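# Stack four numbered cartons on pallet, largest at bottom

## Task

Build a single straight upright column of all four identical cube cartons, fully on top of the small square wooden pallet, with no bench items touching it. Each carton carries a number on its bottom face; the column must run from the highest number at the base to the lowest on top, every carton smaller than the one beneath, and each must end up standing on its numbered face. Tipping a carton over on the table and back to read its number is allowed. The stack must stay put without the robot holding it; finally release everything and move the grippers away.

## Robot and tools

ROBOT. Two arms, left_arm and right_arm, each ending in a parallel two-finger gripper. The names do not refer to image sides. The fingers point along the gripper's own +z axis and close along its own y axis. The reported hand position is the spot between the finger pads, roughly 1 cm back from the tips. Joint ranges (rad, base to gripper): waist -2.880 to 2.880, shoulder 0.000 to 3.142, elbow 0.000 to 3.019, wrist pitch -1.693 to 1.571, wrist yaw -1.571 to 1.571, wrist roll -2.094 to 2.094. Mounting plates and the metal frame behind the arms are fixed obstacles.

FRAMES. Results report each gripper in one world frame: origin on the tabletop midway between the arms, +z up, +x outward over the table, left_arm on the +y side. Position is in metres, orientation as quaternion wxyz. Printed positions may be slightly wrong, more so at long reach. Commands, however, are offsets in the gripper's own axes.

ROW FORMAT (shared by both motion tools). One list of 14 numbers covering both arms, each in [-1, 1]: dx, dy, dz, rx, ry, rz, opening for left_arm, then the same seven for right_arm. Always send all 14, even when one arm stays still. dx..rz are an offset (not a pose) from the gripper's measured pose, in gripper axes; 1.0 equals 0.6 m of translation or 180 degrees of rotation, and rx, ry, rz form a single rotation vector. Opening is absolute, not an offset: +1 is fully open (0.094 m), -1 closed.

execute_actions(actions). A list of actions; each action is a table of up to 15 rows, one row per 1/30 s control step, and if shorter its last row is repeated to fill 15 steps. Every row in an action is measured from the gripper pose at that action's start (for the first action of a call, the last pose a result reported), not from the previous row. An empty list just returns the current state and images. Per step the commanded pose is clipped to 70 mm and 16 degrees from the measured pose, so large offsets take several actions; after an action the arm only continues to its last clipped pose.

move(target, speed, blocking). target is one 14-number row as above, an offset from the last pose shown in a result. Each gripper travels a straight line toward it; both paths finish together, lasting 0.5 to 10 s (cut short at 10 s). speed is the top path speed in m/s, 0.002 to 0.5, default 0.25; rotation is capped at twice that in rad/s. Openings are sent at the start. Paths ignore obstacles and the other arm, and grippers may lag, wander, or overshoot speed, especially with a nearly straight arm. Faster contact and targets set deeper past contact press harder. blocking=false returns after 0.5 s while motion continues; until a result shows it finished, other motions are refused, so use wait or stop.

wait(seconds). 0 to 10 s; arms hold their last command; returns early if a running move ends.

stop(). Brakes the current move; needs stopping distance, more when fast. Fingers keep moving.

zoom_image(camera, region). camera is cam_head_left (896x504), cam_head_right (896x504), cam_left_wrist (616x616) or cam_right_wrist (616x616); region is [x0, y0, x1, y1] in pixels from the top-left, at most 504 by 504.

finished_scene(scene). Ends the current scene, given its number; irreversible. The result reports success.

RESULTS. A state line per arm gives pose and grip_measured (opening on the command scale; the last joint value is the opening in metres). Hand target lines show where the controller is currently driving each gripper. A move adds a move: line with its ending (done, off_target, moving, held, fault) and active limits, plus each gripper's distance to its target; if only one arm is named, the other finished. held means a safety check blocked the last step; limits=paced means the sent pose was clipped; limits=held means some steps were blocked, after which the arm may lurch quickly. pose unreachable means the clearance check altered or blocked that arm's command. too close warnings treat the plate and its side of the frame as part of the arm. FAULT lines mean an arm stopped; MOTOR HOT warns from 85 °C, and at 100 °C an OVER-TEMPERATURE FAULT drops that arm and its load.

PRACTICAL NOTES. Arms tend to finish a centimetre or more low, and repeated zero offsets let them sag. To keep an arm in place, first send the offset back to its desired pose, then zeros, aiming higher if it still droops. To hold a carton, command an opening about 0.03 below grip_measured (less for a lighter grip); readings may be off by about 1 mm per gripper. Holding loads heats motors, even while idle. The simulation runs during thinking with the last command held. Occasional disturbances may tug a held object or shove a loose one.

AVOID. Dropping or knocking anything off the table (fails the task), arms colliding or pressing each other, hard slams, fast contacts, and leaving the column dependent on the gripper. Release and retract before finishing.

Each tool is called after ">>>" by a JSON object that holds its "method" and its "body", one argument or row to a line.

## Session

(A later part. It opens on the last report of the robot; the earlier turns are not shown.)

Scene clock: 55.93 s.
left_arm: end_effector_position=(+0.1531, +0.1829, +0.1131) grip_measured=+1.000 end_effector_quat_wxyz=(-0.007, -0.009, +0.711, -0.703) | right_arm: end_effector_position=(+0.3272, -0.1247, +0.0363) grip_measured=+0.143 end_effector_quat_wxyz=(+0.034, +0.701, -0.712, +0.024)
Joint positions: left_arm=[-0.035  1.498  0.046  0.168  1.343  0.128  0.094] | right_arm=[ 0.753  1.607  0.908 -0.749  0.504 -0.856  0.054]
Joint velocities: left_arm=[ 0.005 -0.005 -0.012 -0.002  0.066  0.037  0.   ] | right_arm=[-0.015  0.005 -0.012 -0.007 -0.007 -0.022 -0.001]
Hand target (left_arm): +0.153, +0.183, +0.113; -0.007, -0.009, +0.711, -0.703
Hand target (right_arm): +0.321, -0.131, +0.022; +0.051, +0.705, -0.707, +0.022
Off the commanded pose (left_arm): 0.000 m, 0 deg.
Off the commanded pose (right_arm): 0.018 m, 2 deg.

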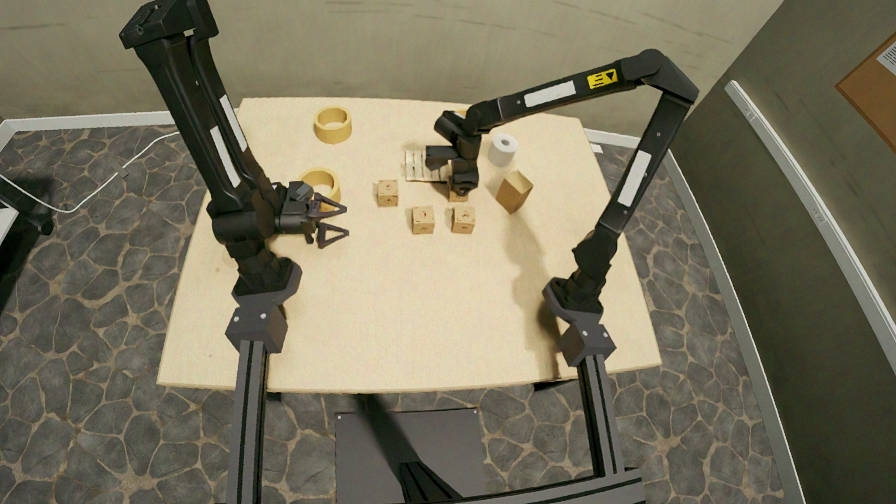

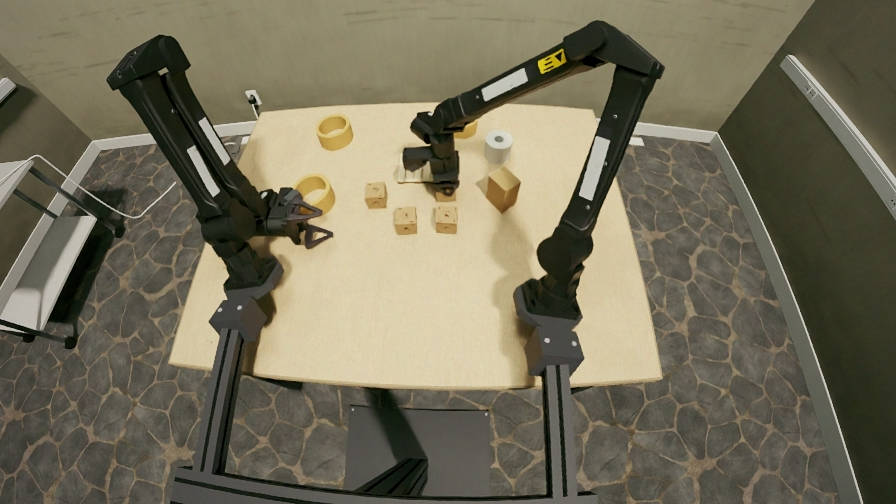

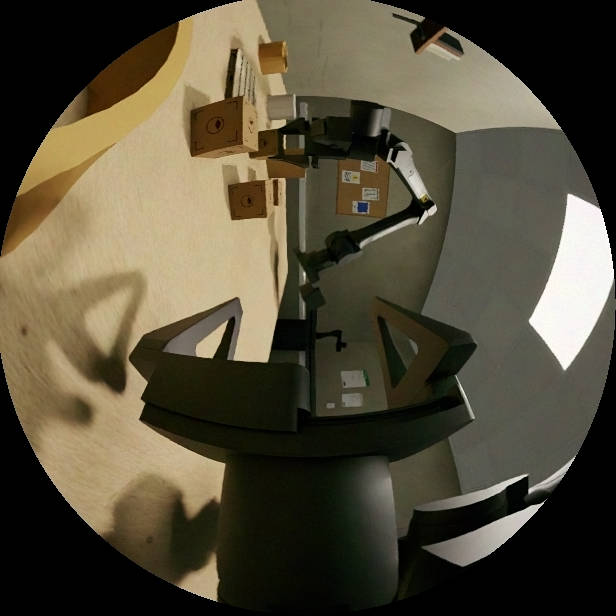

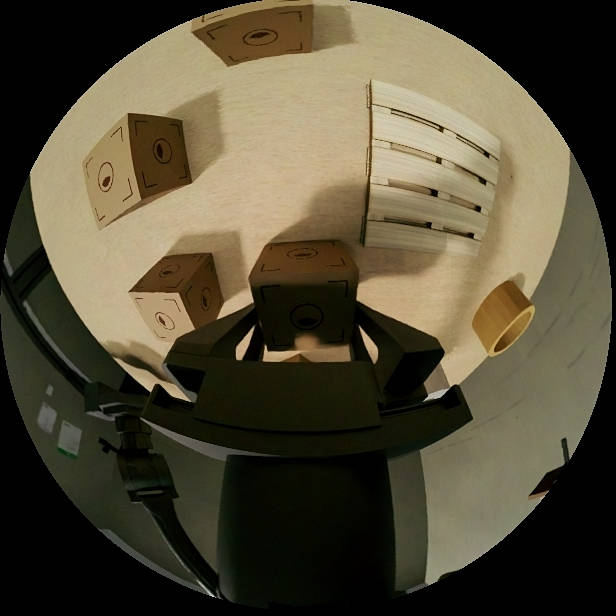

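>>> {"method": "execute_actions", "body": {
  "actions": [
    [[0,0,0,0,0,0,1,0,0,0.01,0.004,-0.026,0,0.05]],
    [[0,0,0,0,0,0,1,0,0,0,0,0,0,0.7]],
    [[0,0,0,0,0,0,1,-0.01,-0.02,-0.12,0,0,0,0.7]]
  ]
}}

>>> {"method": "move", "body": {
  "target": [0,0,0,0,0,0,1,0,0.2,0,0,0,0,0.7],
  "speed": 0.3
}}

Scene clock: 57.77 s.
left_arm: end_effector_position=(+0.1531, +0.1829, +0.1131) grip_measured=+1.000 end_effector_quat_wxyz=(-0.007, -0.009, +0.711, -0.703) | right_arm: end_effector_position=(+0.3285, -0.1157, +0.0999) grip_measured=+0.698 end_effector_quat_wxyz=(+0.005, +0.711, -0.703, -0.002)
Joint positions: left_arm=[-0.035  1.498  0.046  0.168  1.343  0.128  0.094] | right_arm=[ 0.816  1.473  0.934 -0.879  0.459 -0.84   0.08 ]
Joint velocities: left_arm=[-0.015 -0.005  0.002  0.017  0.022  0.037  0.   ] | right_arm=[ 0.005  0.005  0.007 -0.032 -0.007  0.007  0.   ]
Hand target (left_arm): +0.153, +0.183, +0.113; -0.007, -0.009, +0.711, -0.703
Hand target (right_arm): +0.337, -0.110, +0.105; -0.001, +0.704, -0.711, -0.001
Off the commanded pose (left_arm): 0.000 m, 0 deg.
Off the commanded pose (right_arm): 0.012 m, 1 deg.

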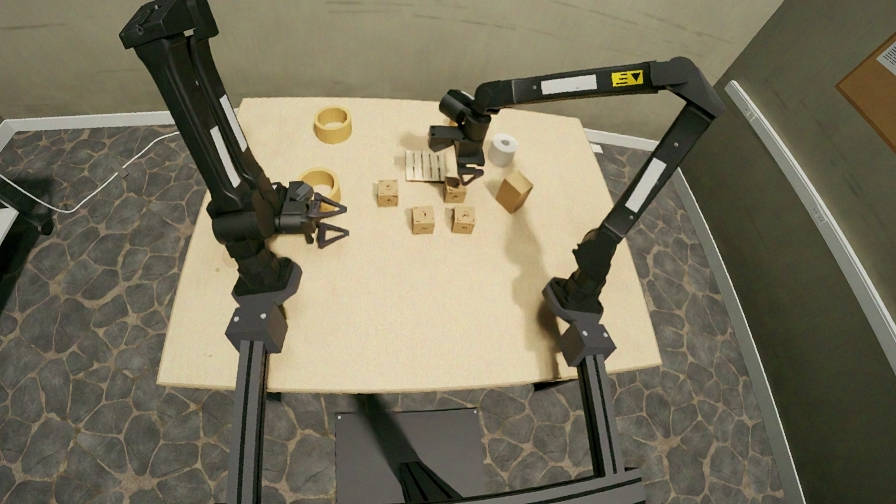

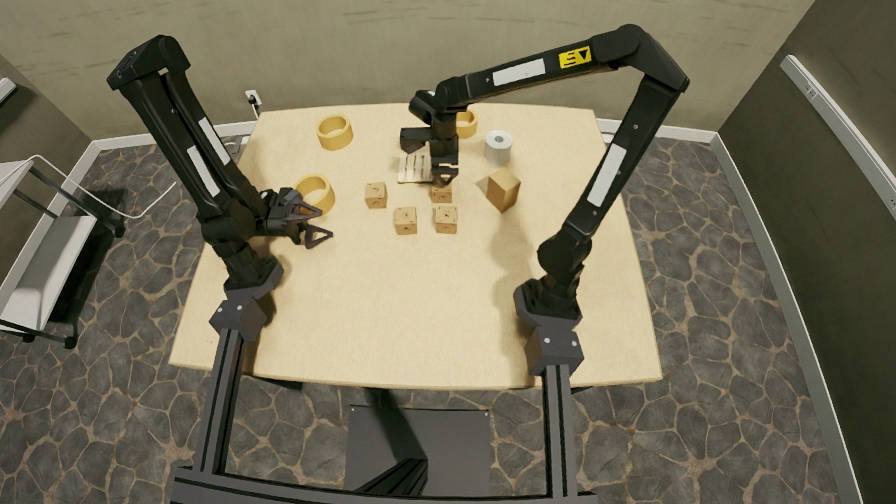

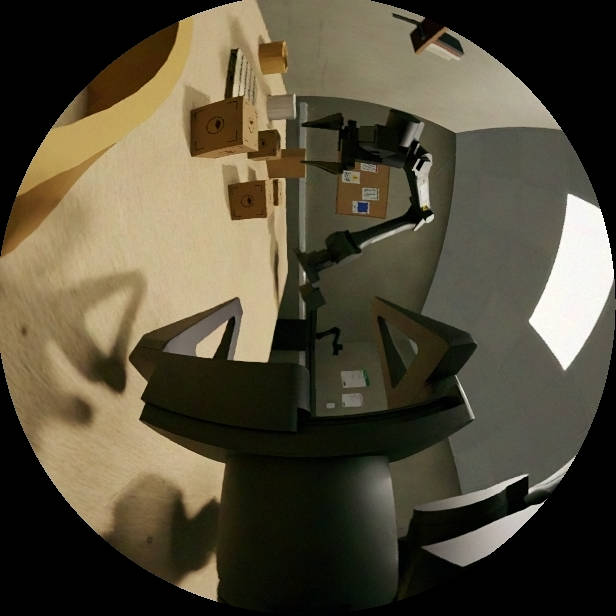

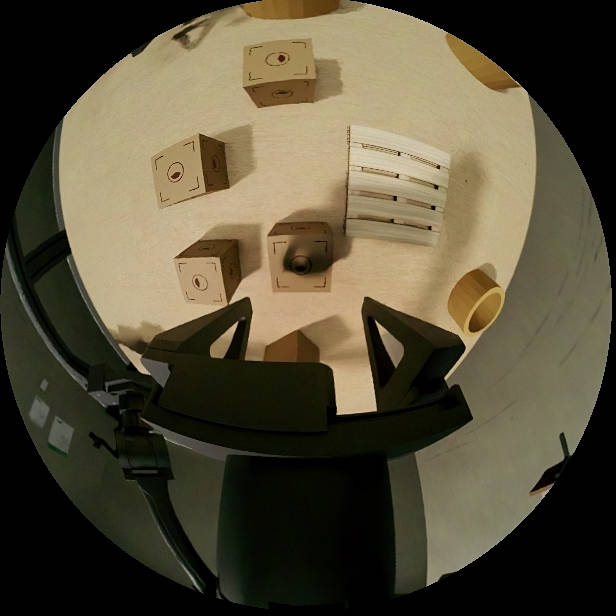

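Scene clock: 58.80 s.
left_arm: end_effector_position=(+0.1531, +0.1829, +0.1131) grip_measured=+1.000 end_effector_quat_wxyz=(-0.007, -0.009, +0.711, -0.703) | right_arm: end_effector_position=(+0.2051, -0.1191, +0.0939) grip_measured=+0.698 end_effector_quat_wxyz=(+0.018, +0.720, -0.693, +0.001)
Joint positions: left_arm=[-0.035  1.498  0.046  0.168  1.343  0.128  0.094] | right_arm=[ 1.039  1.416  0.695 -0.84   0.481 -0.604  0.08 ]
Joint velocities: left_arm=[-0.005 -0.005 -0.007 -0.007 -0.022  0.022  0.   ] | right_arm=[-0.005 -0.005  0.017  0.002  0.022  0.007 -0.001]
Hand target (left_arm): +0.153, +0.183, +0.113; -0.007, -0.009, +0.711, -0.703
Hand target (right_arm): +0.209, -0.118, +0.098; +0.007, +0.711, -0.703, +0.000
Off the commanded pose (left_arm): 0.000 m, 0 deg.
Off the commanded pose (right_arm): 0.008 m, 2 deg.
move: done

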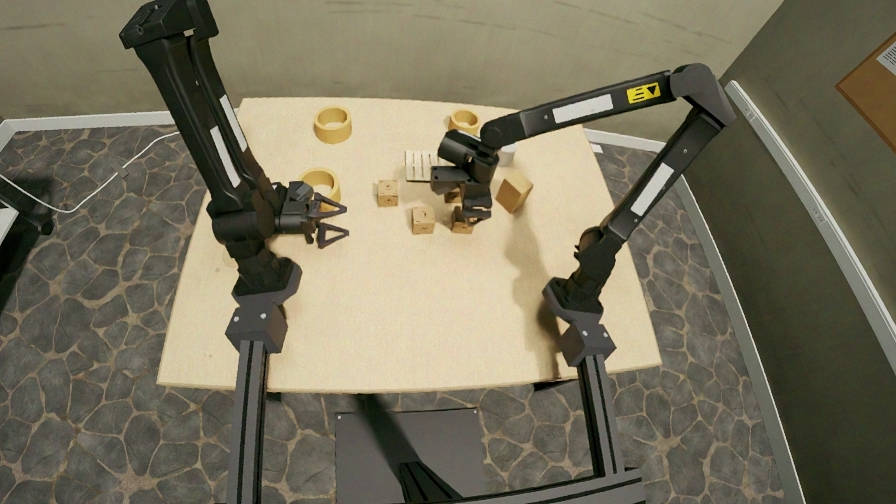

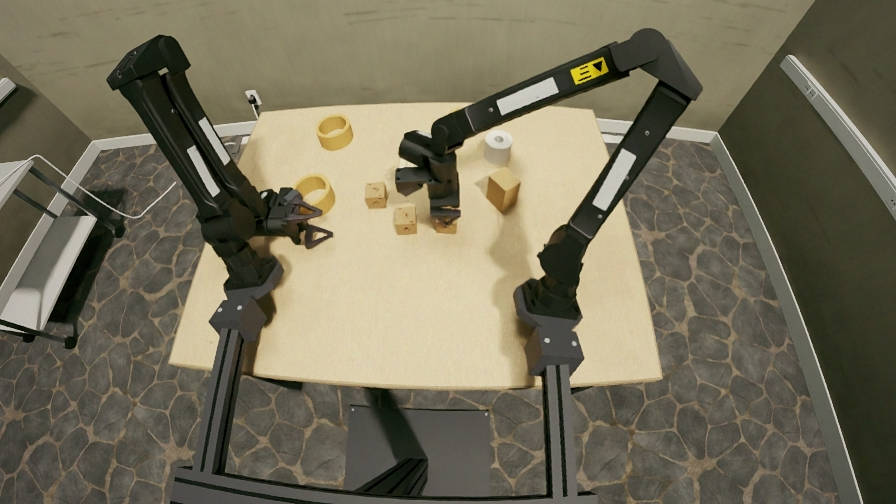

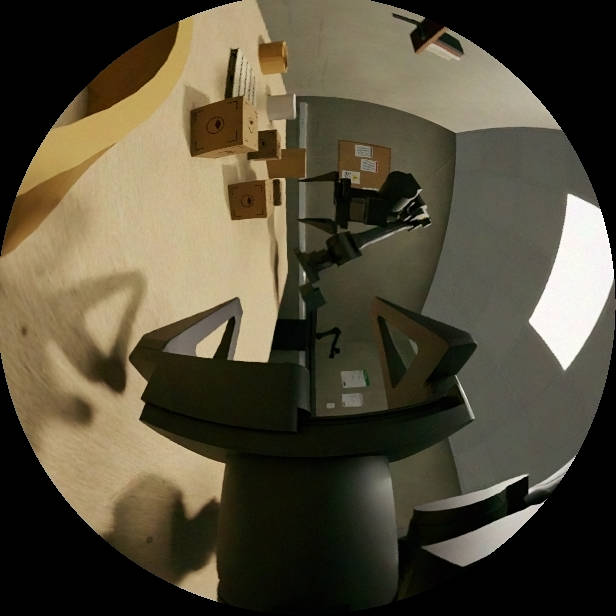

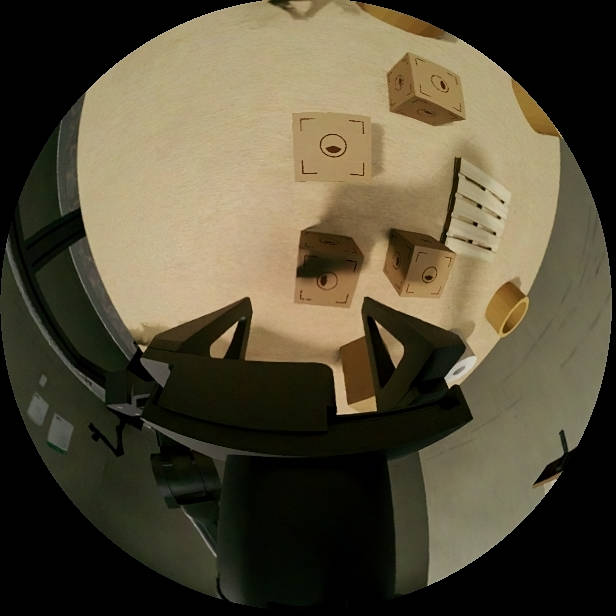

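>>> {"method": "move", "body": {
  "target": [0,0,0,0,0,0,1,0.02,-0.035,0.06,0.004,-0.004,0.02,0.7],
  "speed": 0.15
}}

>>> {"method": "move", "body": {
  "target": [0,0,0,0,0,0,1,0.005,0,0.065,0,0,0,0.7],
  "speed": 0.1
}}

Scene clock: 59.90 s.
left_arm: end_effector_position=(+0.1531, +0.1829, +0.1131) grip_measured=+1.000 end_effector_quat_wxyz=(-0.007, -0.009, +0.711, -0.703) | right_arm: end_effector_position=(+0.2303, -0.1270, +0.0672) grip_measured=+0.698 end_effector_quat_wxyz=(-0.003, +0.692, -0.722, -0.000)
Joint positions: left_arm=[-0.035  1.498  0.046  0.168  1.343  0.128  0.094] | right_arm=[ 0.933  1.433  0.668 -0.695  0.477 -0.666  0.08 ]
Joint velocities: left_arm=[-0.005  0.005 -0.007  0.002  0.007 -0.007  0.   ] | right_arm=[ 0.015 -0.005 -0.007 -0.022 -0.022  0.007 -0.001]
Hand target (left_arm): +0.153, +0.183, +0.113; -0.007, -0.009, +0.711, -0.703
Hand target (right_arm): +0.226, -0.131, +0.059; +0.008, +0.698, -0.716, +0.000
Off the commanded pose (left_arm): 0.000 m, 0 deg.
Off the commanded pose (right_arm): 0.011 m, 2 deg.
move: off_target (right_arm)

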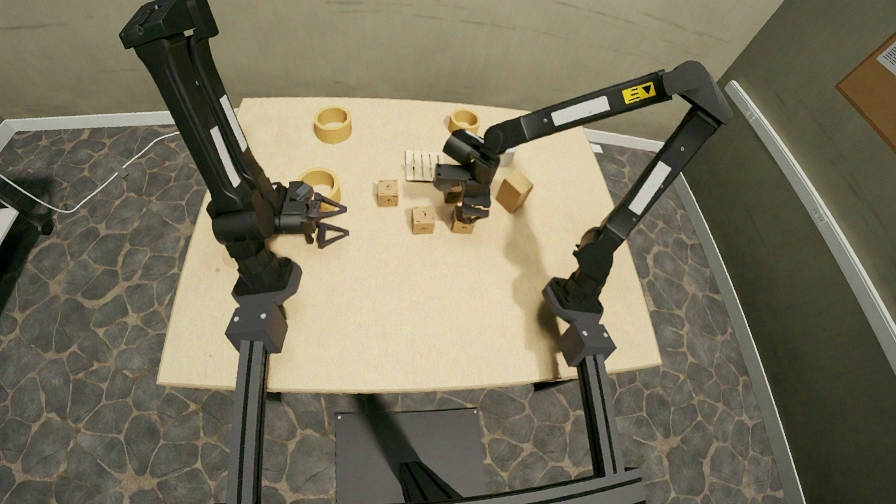

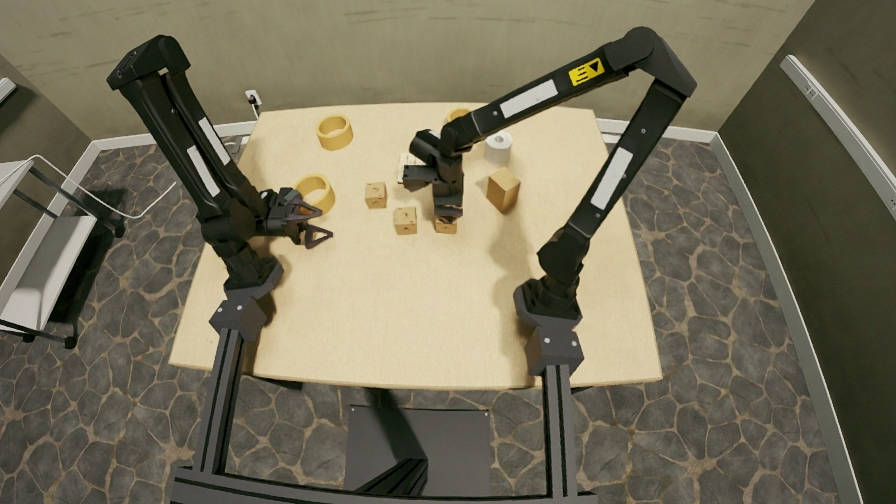

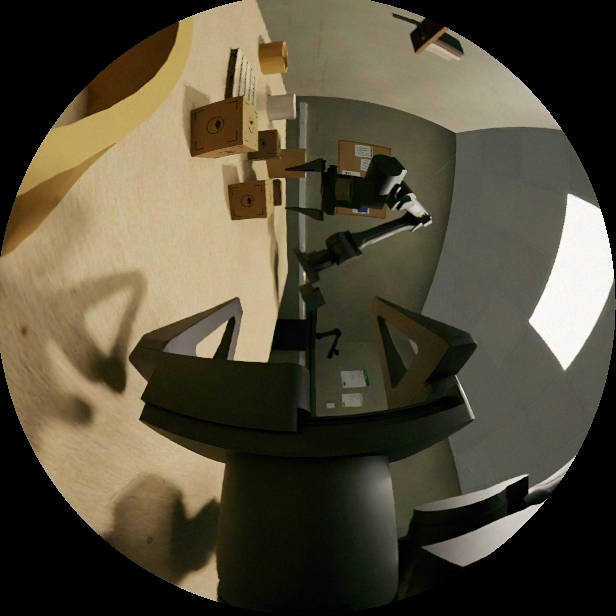

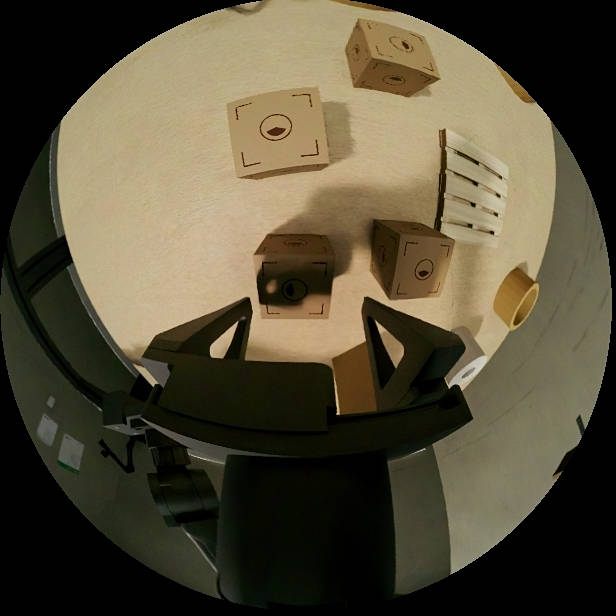

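Scene clock: 60.67 s.
left_arm: end_effector_position=(+0.1531, +0.1829, +0.1131) grip_measured=+1.000 end_effector_quat_wxyz=(-0.007, -0.009, +0.711, -0.703) | right_arm: end_effector_position=(+0.2407, -0.1138, +0.0600) grip_measured=+0.698 end_effector_quat_wxyz=(-0.036, +0.691, -0.722, -0.011)
Joint positions: left_arm=[-0.035  1.498  0.046  0.168  1.343  0.128  0.094] | right_arm=[ 0.917  1.447  0.66  -0.587  0.458 -0.715  0.08 ]
Joint velocities: left_arm=[-0.005 -0.005 -0.027 -0.002  0.022  0.022  0.   ] | right_arm=[-0.015 -0.005  0.002 -0.012 -0.037 -0.007  0.   ]
Hand target (left_arm): +0.153, +0.183, +0.113; -0.007, -0.009, +0.711, -0.703
Hand target (right_arm): +0.229, -0.131, +0.032; -0.003, +0.692, -0.721, -0.001
Off the commanded pose (left_arm): 0.000 m, 0 deg.
Off the commanded pose (right_arm): 0.037 m, 4 deg.
move: off_target (right_arm)

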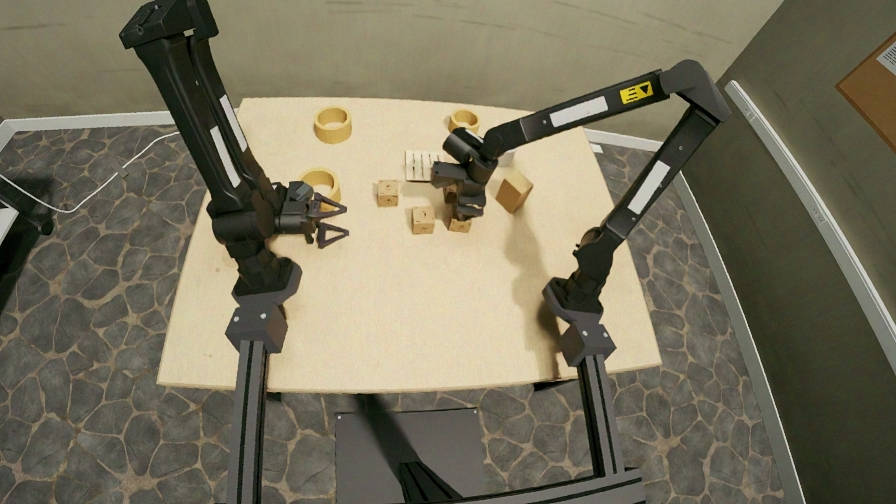

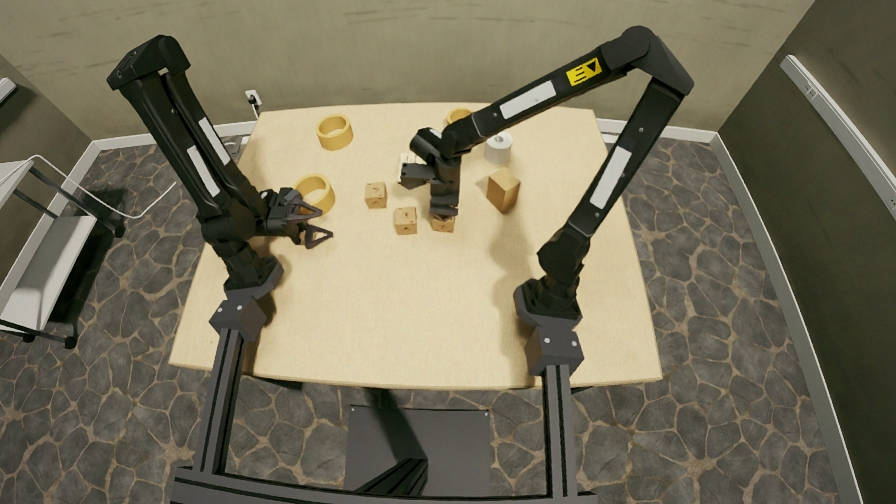

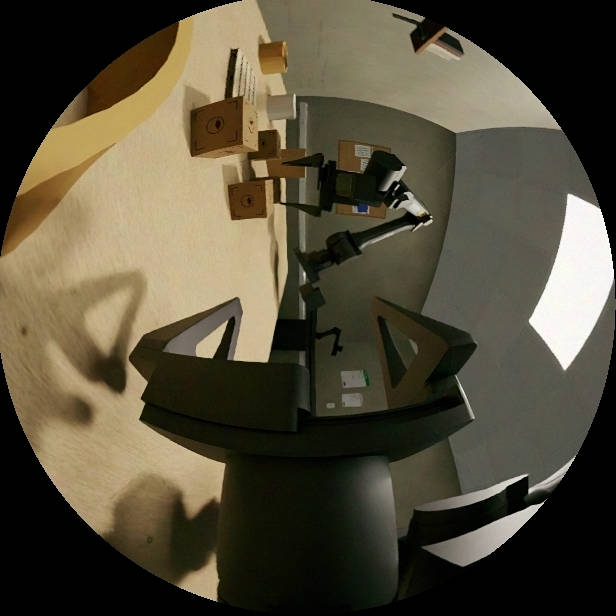

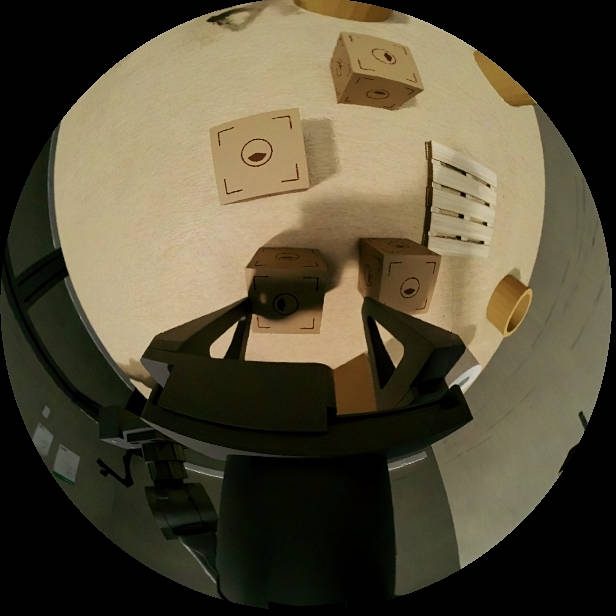

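Finger caught on the top; back off and shift.

>>> {"method": "execute_actions", "body": {
  "actions": [
    [[0,0,0,0,0,0,1,0.01,0.03,-0.02,-0.011,0.02,0,0.8]],
    [[0,0,0,0,0,0,1,0,0.012,0,0,0,0,0.8]]
  ]
}}

Scene clock: 61.80 s.
left_arm: end_effector_position=(+0.1531, +0.1829, +0.1131) grip_measured=+1.000 end_effector_quat_wxyz=(-0.007, -0.009, +0.711, -0.703) | right_arm: end_effector_position=(+0.2185, -0.1241, +0.0666) grip_measured=+0.798 end_effector_quat_wxyz=(+0.003, +0.695, -0.719, -0.002)
Joint positions: left_arm=[-0.035  1.498  0.046  0.168  1.343  0.128  0.094] | right_arm=[ 0.96   1.444  0.661 -0.703  0.475 -0.637  0.084]
Joint velocities: left_arm=[-0.015 -0.005 -0.002 -0.017 -0.022 -0.022  0.   ] | right_arm=[-0.005 -0.005 -0.002  0.007 -0.066 -0.022 -0.   ]
Hand target (left_arm): +0.153, +0.183, +0.113; -0.007, -0.009, +0.711, -0.703
Hand target (right_arm): +0.213, -0.123, +0.067; +0.002, +0.695, -0.719, -0.002
Off the commanded pose (left_arm): 0.000 m, 0 deg.
Off the commanded pose (right_arm): 0.005 m, 0 deg.

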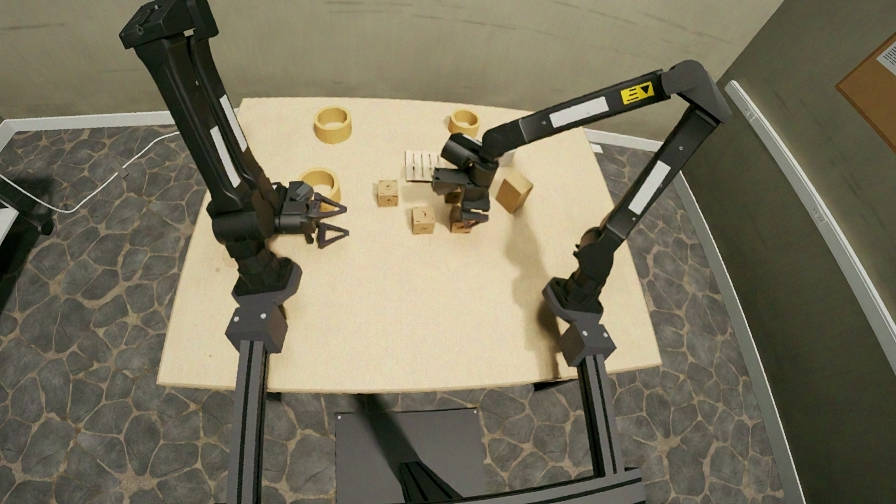

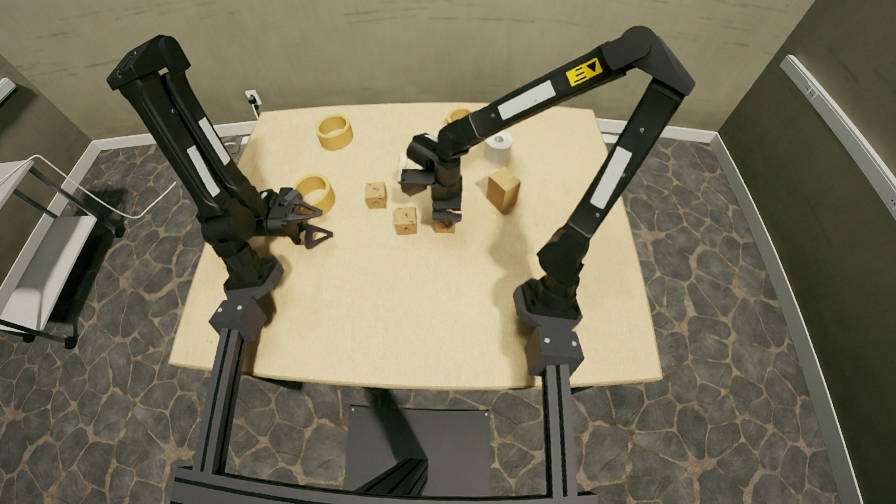

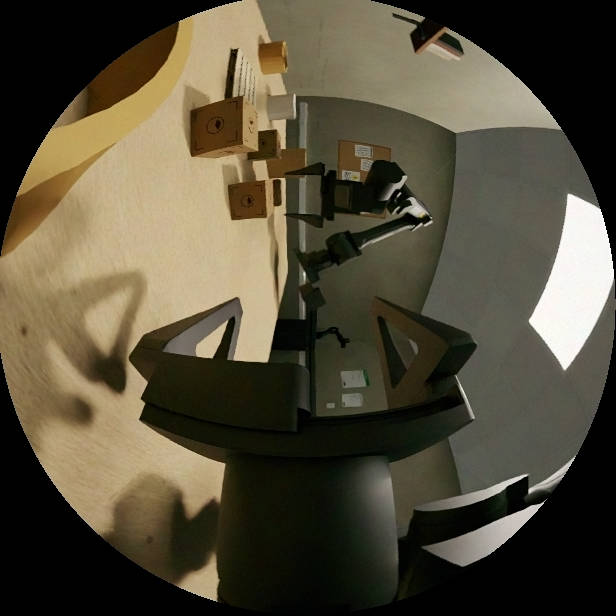

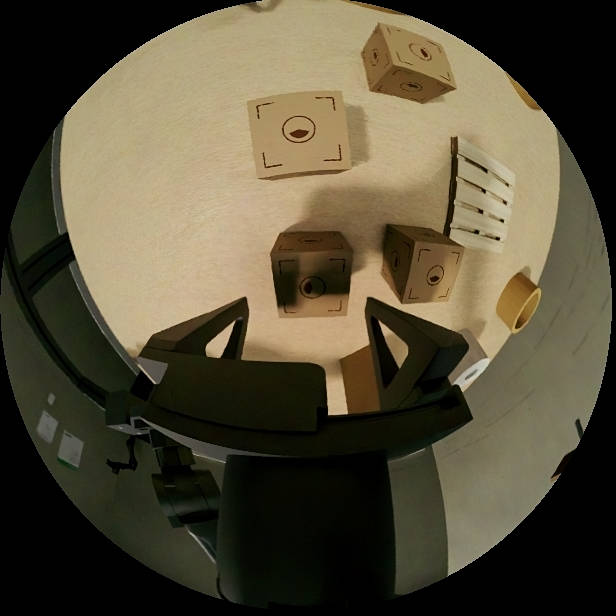

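>>> {"method": "execute_actions", "body": {
  "actions": [
    [[0,0,0,0,0,0,1,0.015,0.008,0.05,0,0,0,0.8]],
    [[0,0,0,0,0,0,1,0.012,0.008,0.04,0,0,0,0.8]],
    [[0,0,0,0,0,0,1,0,0,0,0,0,0,0.05]],
    [[0,0,0,0,0,0,1,0,0,0,0,0,0,0.05]],
    [[0,0,0,0,0,0,1,-0.02,-0.02,-0.1,0,0,0,0.05]],
    [[0,0,0,0,0,0,1,-0.02,-0.02,-0.1,0,0,0,0.05]]
  ]
}}

>>> {"method": "move", "body": {
  "target": [0,0,0,0,0,0,1,-0.15,-0.34,0,0,0,0,0.05],
  "speed": 0.3
}}

Scene clock: 65.07 s.
left_arm: end_effector_position=(+0.1531, +0.1829, +0.1131) grip_measured=+1.000 end_effector_quat_wxyz=(-0.007, -0.009, +0.711, -0.703) | right_arm: end_effector_position=(+0.2168, -0.1300, +0.1291) grip_measured=+0.142 end_effector_quat_wxyz=(+0.011, +0.704, -0.710, +0.001)
Joint positions: left_arm=[-0.035  1.498  0.046  0.168  1.343  0.128  0.094] | right_arm=[ 1.049  1.318  0.726 -0.958  0.483 -0.555  0.054]
Joint velocities: left_arm=[-0.005 -0.005 -0.002 -0.007 -0.022 -0.037  0.   ] | right_arm=[-0.015 -0.005 -0.007  0.017 -0.022  0.007  0.   ]
Hand target (left_arm): +0.153, +0.183, +0.113; -0.007, -0.009, +0.711, -0.703
Hand target (right_arm): +0.227, -0.121, +0.140; -0.003, +0.695, -0.719, -0.001
Off the commanded pose (left_arm): 0.000 m, 0 deg.
Off the commanded pose (right_arm): 0.018 m, 2 deg.

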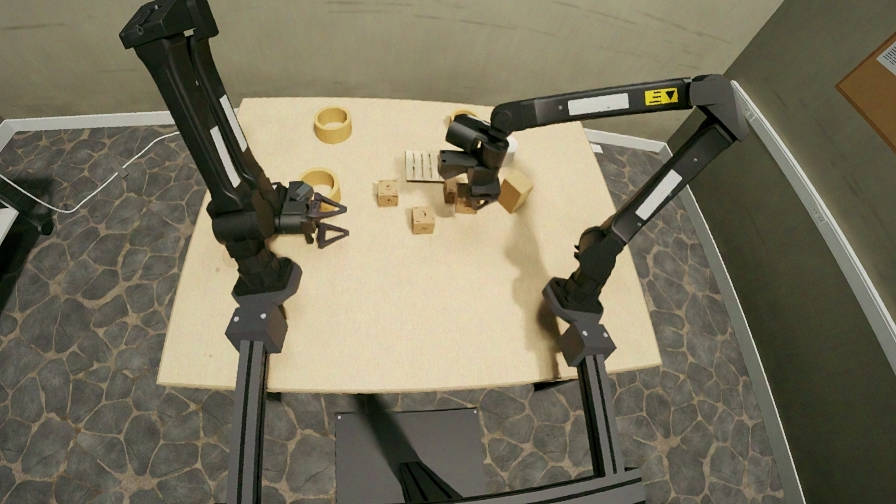

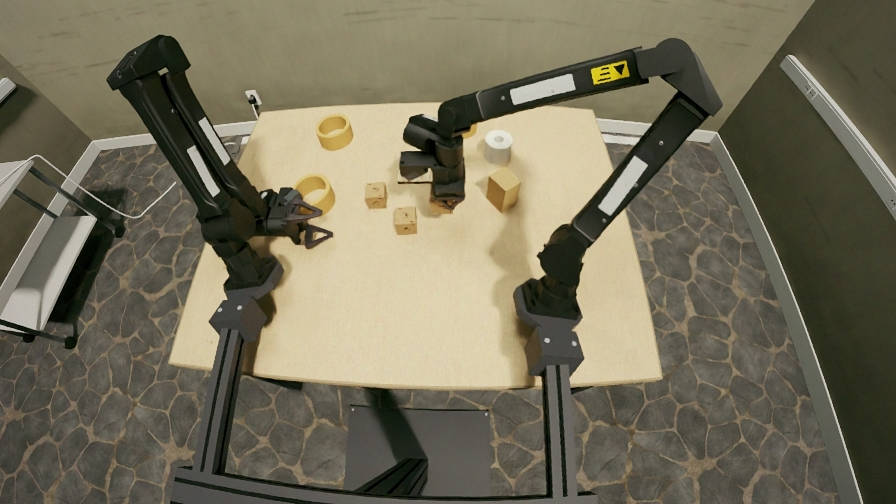

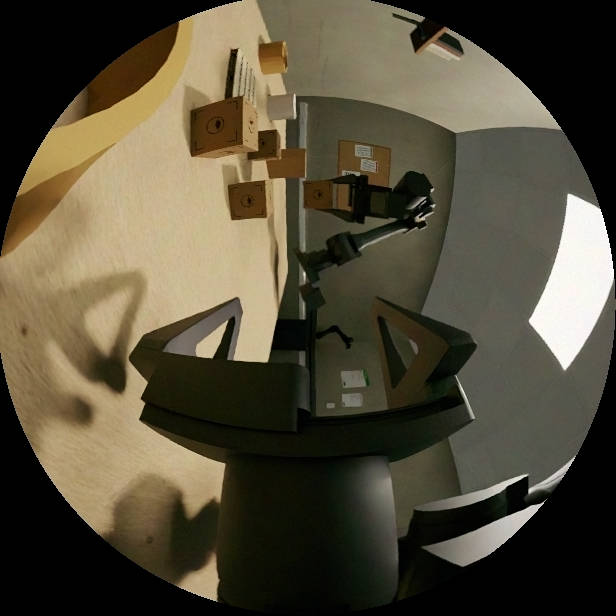

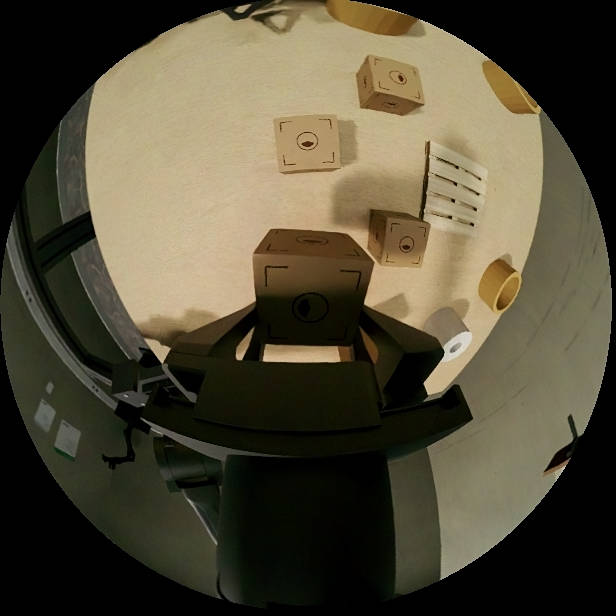

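Scene clock: 66.33 s.
left_arm: end_effector_position=(+0.1531, +0.1829, +0.1131) grip_measured=+1.000 end_effector_quat_wxyz=(-0.007, -0.009, +0.711, -0.703) | right_arm: end_effector_position=(+0.4096, -0.0465, +0.1292) grip_measured=+0.142 end_effector_quat_wxyz=(+0.011, +0.703, -0.711, -0.000)
Joint positions: left_arm=[-0.035  1.498  0.046  0.168  1.343  0.128  0.094] | right_arm=[ 0.838  1.675  1.308 -1.076  0.464 -0.789  0.054]
Joint velocities: left_arm=[-0.015 -0.005  0.017 -0.012 -0.022 -0.022  0.   ] | right_arm=[-0.005  0.005  0.002 -0.002  0.007  0.022  0.   ]
Hand target (left_arm): +0.153, +0.183, +0.113; -0.007, -0.009, +0.711, -0.703
Hand target (right_arm): +0.422, -0.042, +0.129; +0.009, +0.704, -0.710, -0.001
Off the commanded pose (left_arm): 0.000 m, 0 deg.
Off the commanded pose (right_arm): 0.014 m, 0 deg.
move: off_target (right_arm)

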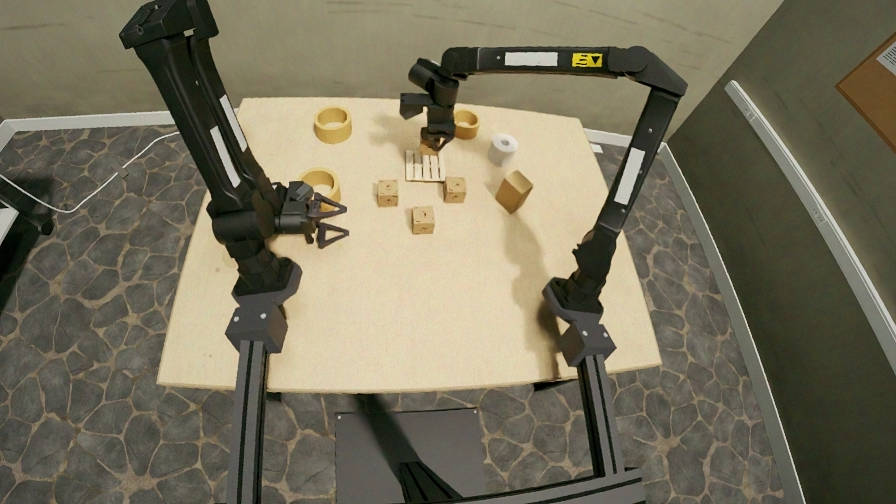

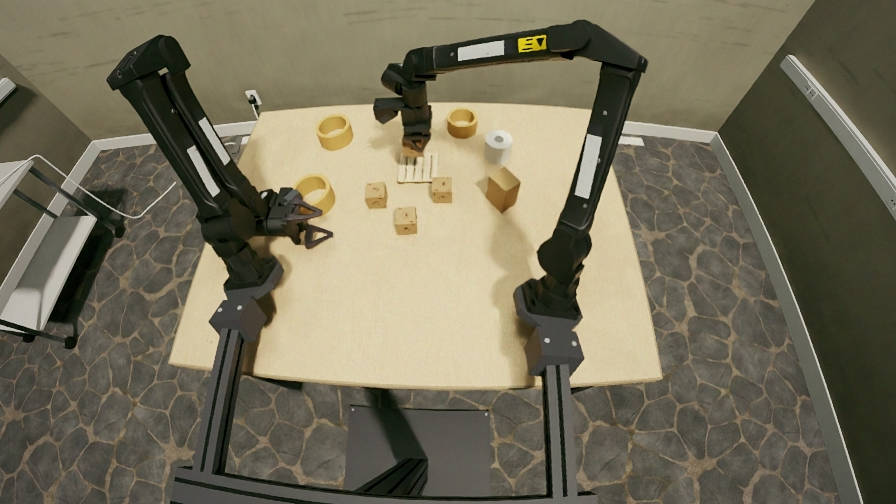

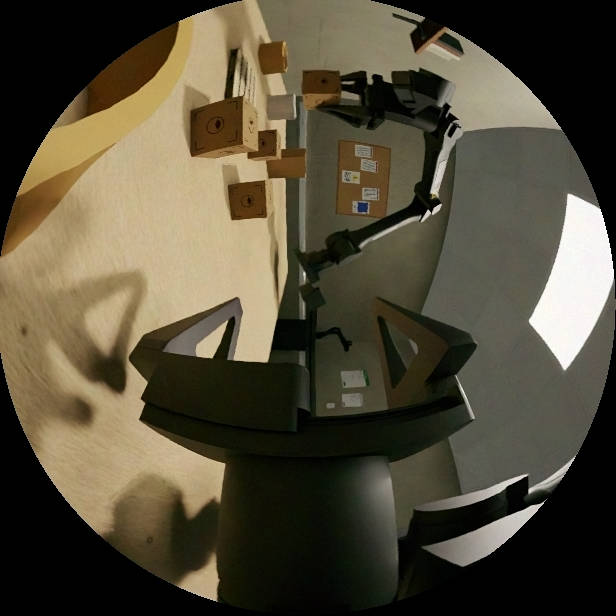

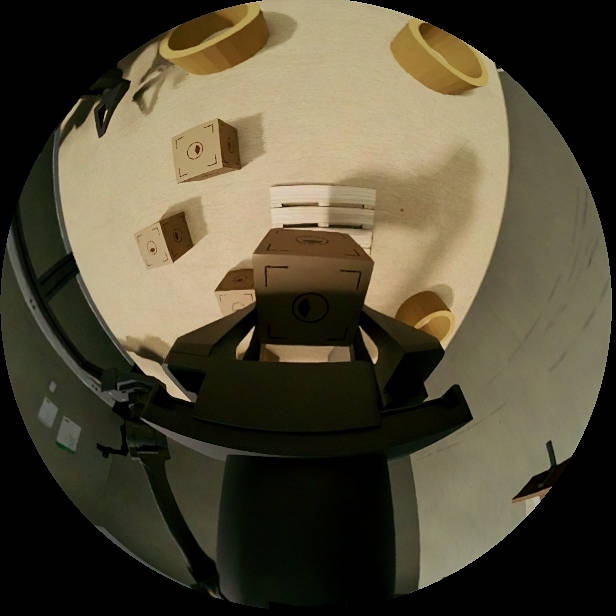

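>>> {"method": "move", "body": {
  "target": [0,0,0,0,0,0,1,-0.022,-0.022,0.11,0.003,-0.003,0,0.05],
  "speed": 0.12
}}

Scene clock: 67.40 s.
left_arm: end_effector_position=(+0.1531, +0.1829, +0.1131) grip_measured=+1.000 end_effector_quat_wxyz=(-0.007, -0.009, +0.711, -0.703) | right_arm: end_effector_position=(+0.4238, -0.0319, +0.0740) grip_measured=+0.142 end_effector_quat_wxyz=(-0.003, +0.700, -0.714, -0.000)
Joint positions: left_arm=[-0.035  1.498  0.046  0.168  1.343  0.128  0.094] | right_arm=[ 0.791  1.771  1.303 -0.92   0.456 -0.845  0.054]
Joint velocities: left_arm=[-0.024 -0.005  0.002 -0.002 -0.007 -0.007  0.   ] | right_arm=[-0.005 -0.005 -0.012  0.007  0.007 -0.051 -0.001]
Hand target (left_arm): +0.153, +0.183, +0.113; -0.007, -0.009, +0.711, -0.703
Hand target (right_arm): +0.423, -0.035, +0.064; +0.004, +0.703, -0.711, -0.001
Off the commanded pose (left_arm): 0.000 m, 0 deg.
Off the commanded pose (right_arm): 0.012 m, 1 deg.
move: off_target (right_arm)

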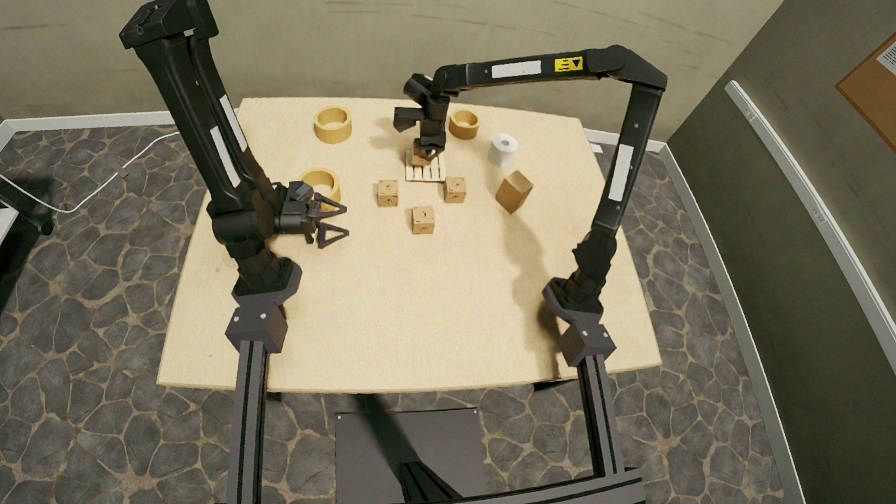

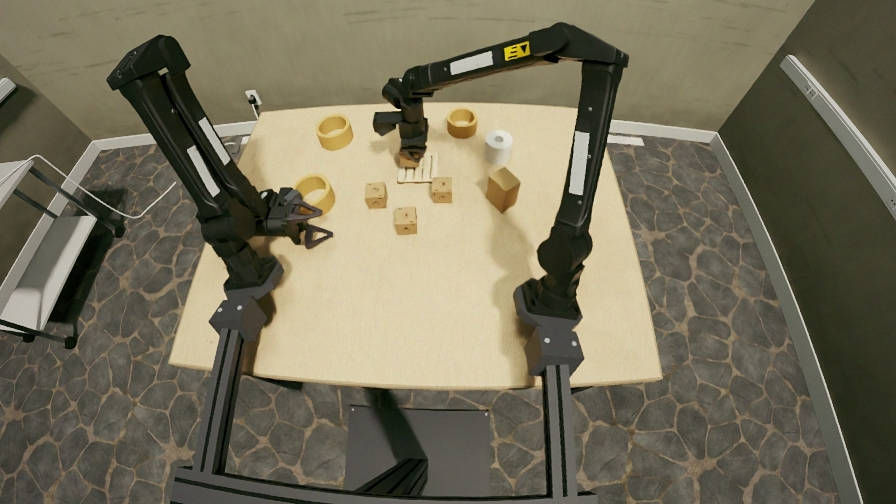

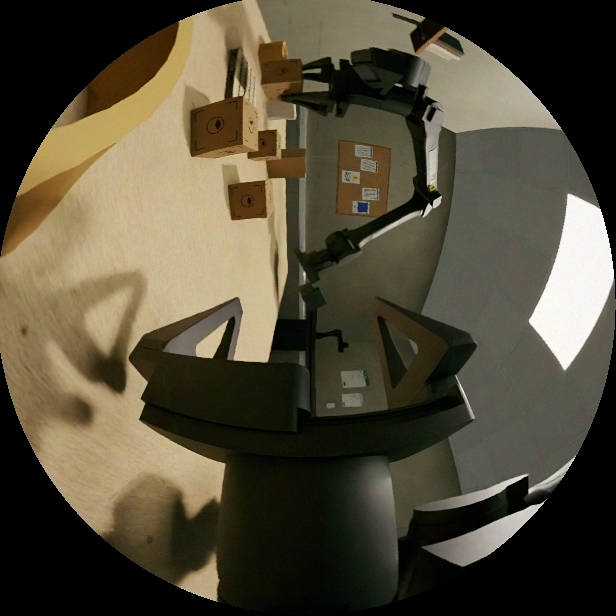

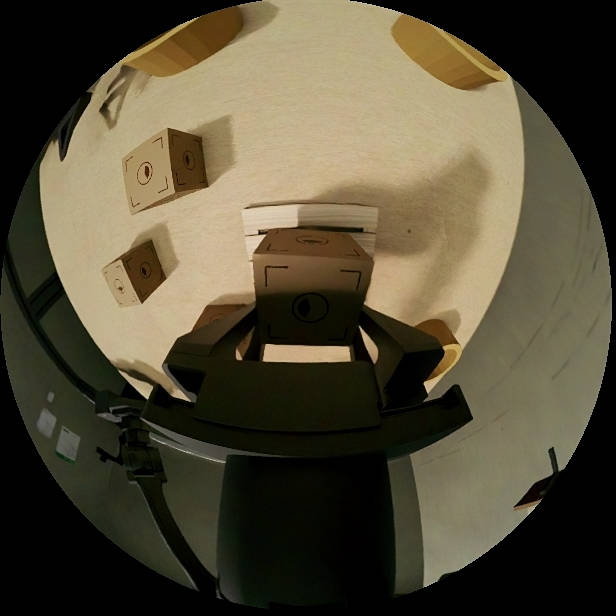

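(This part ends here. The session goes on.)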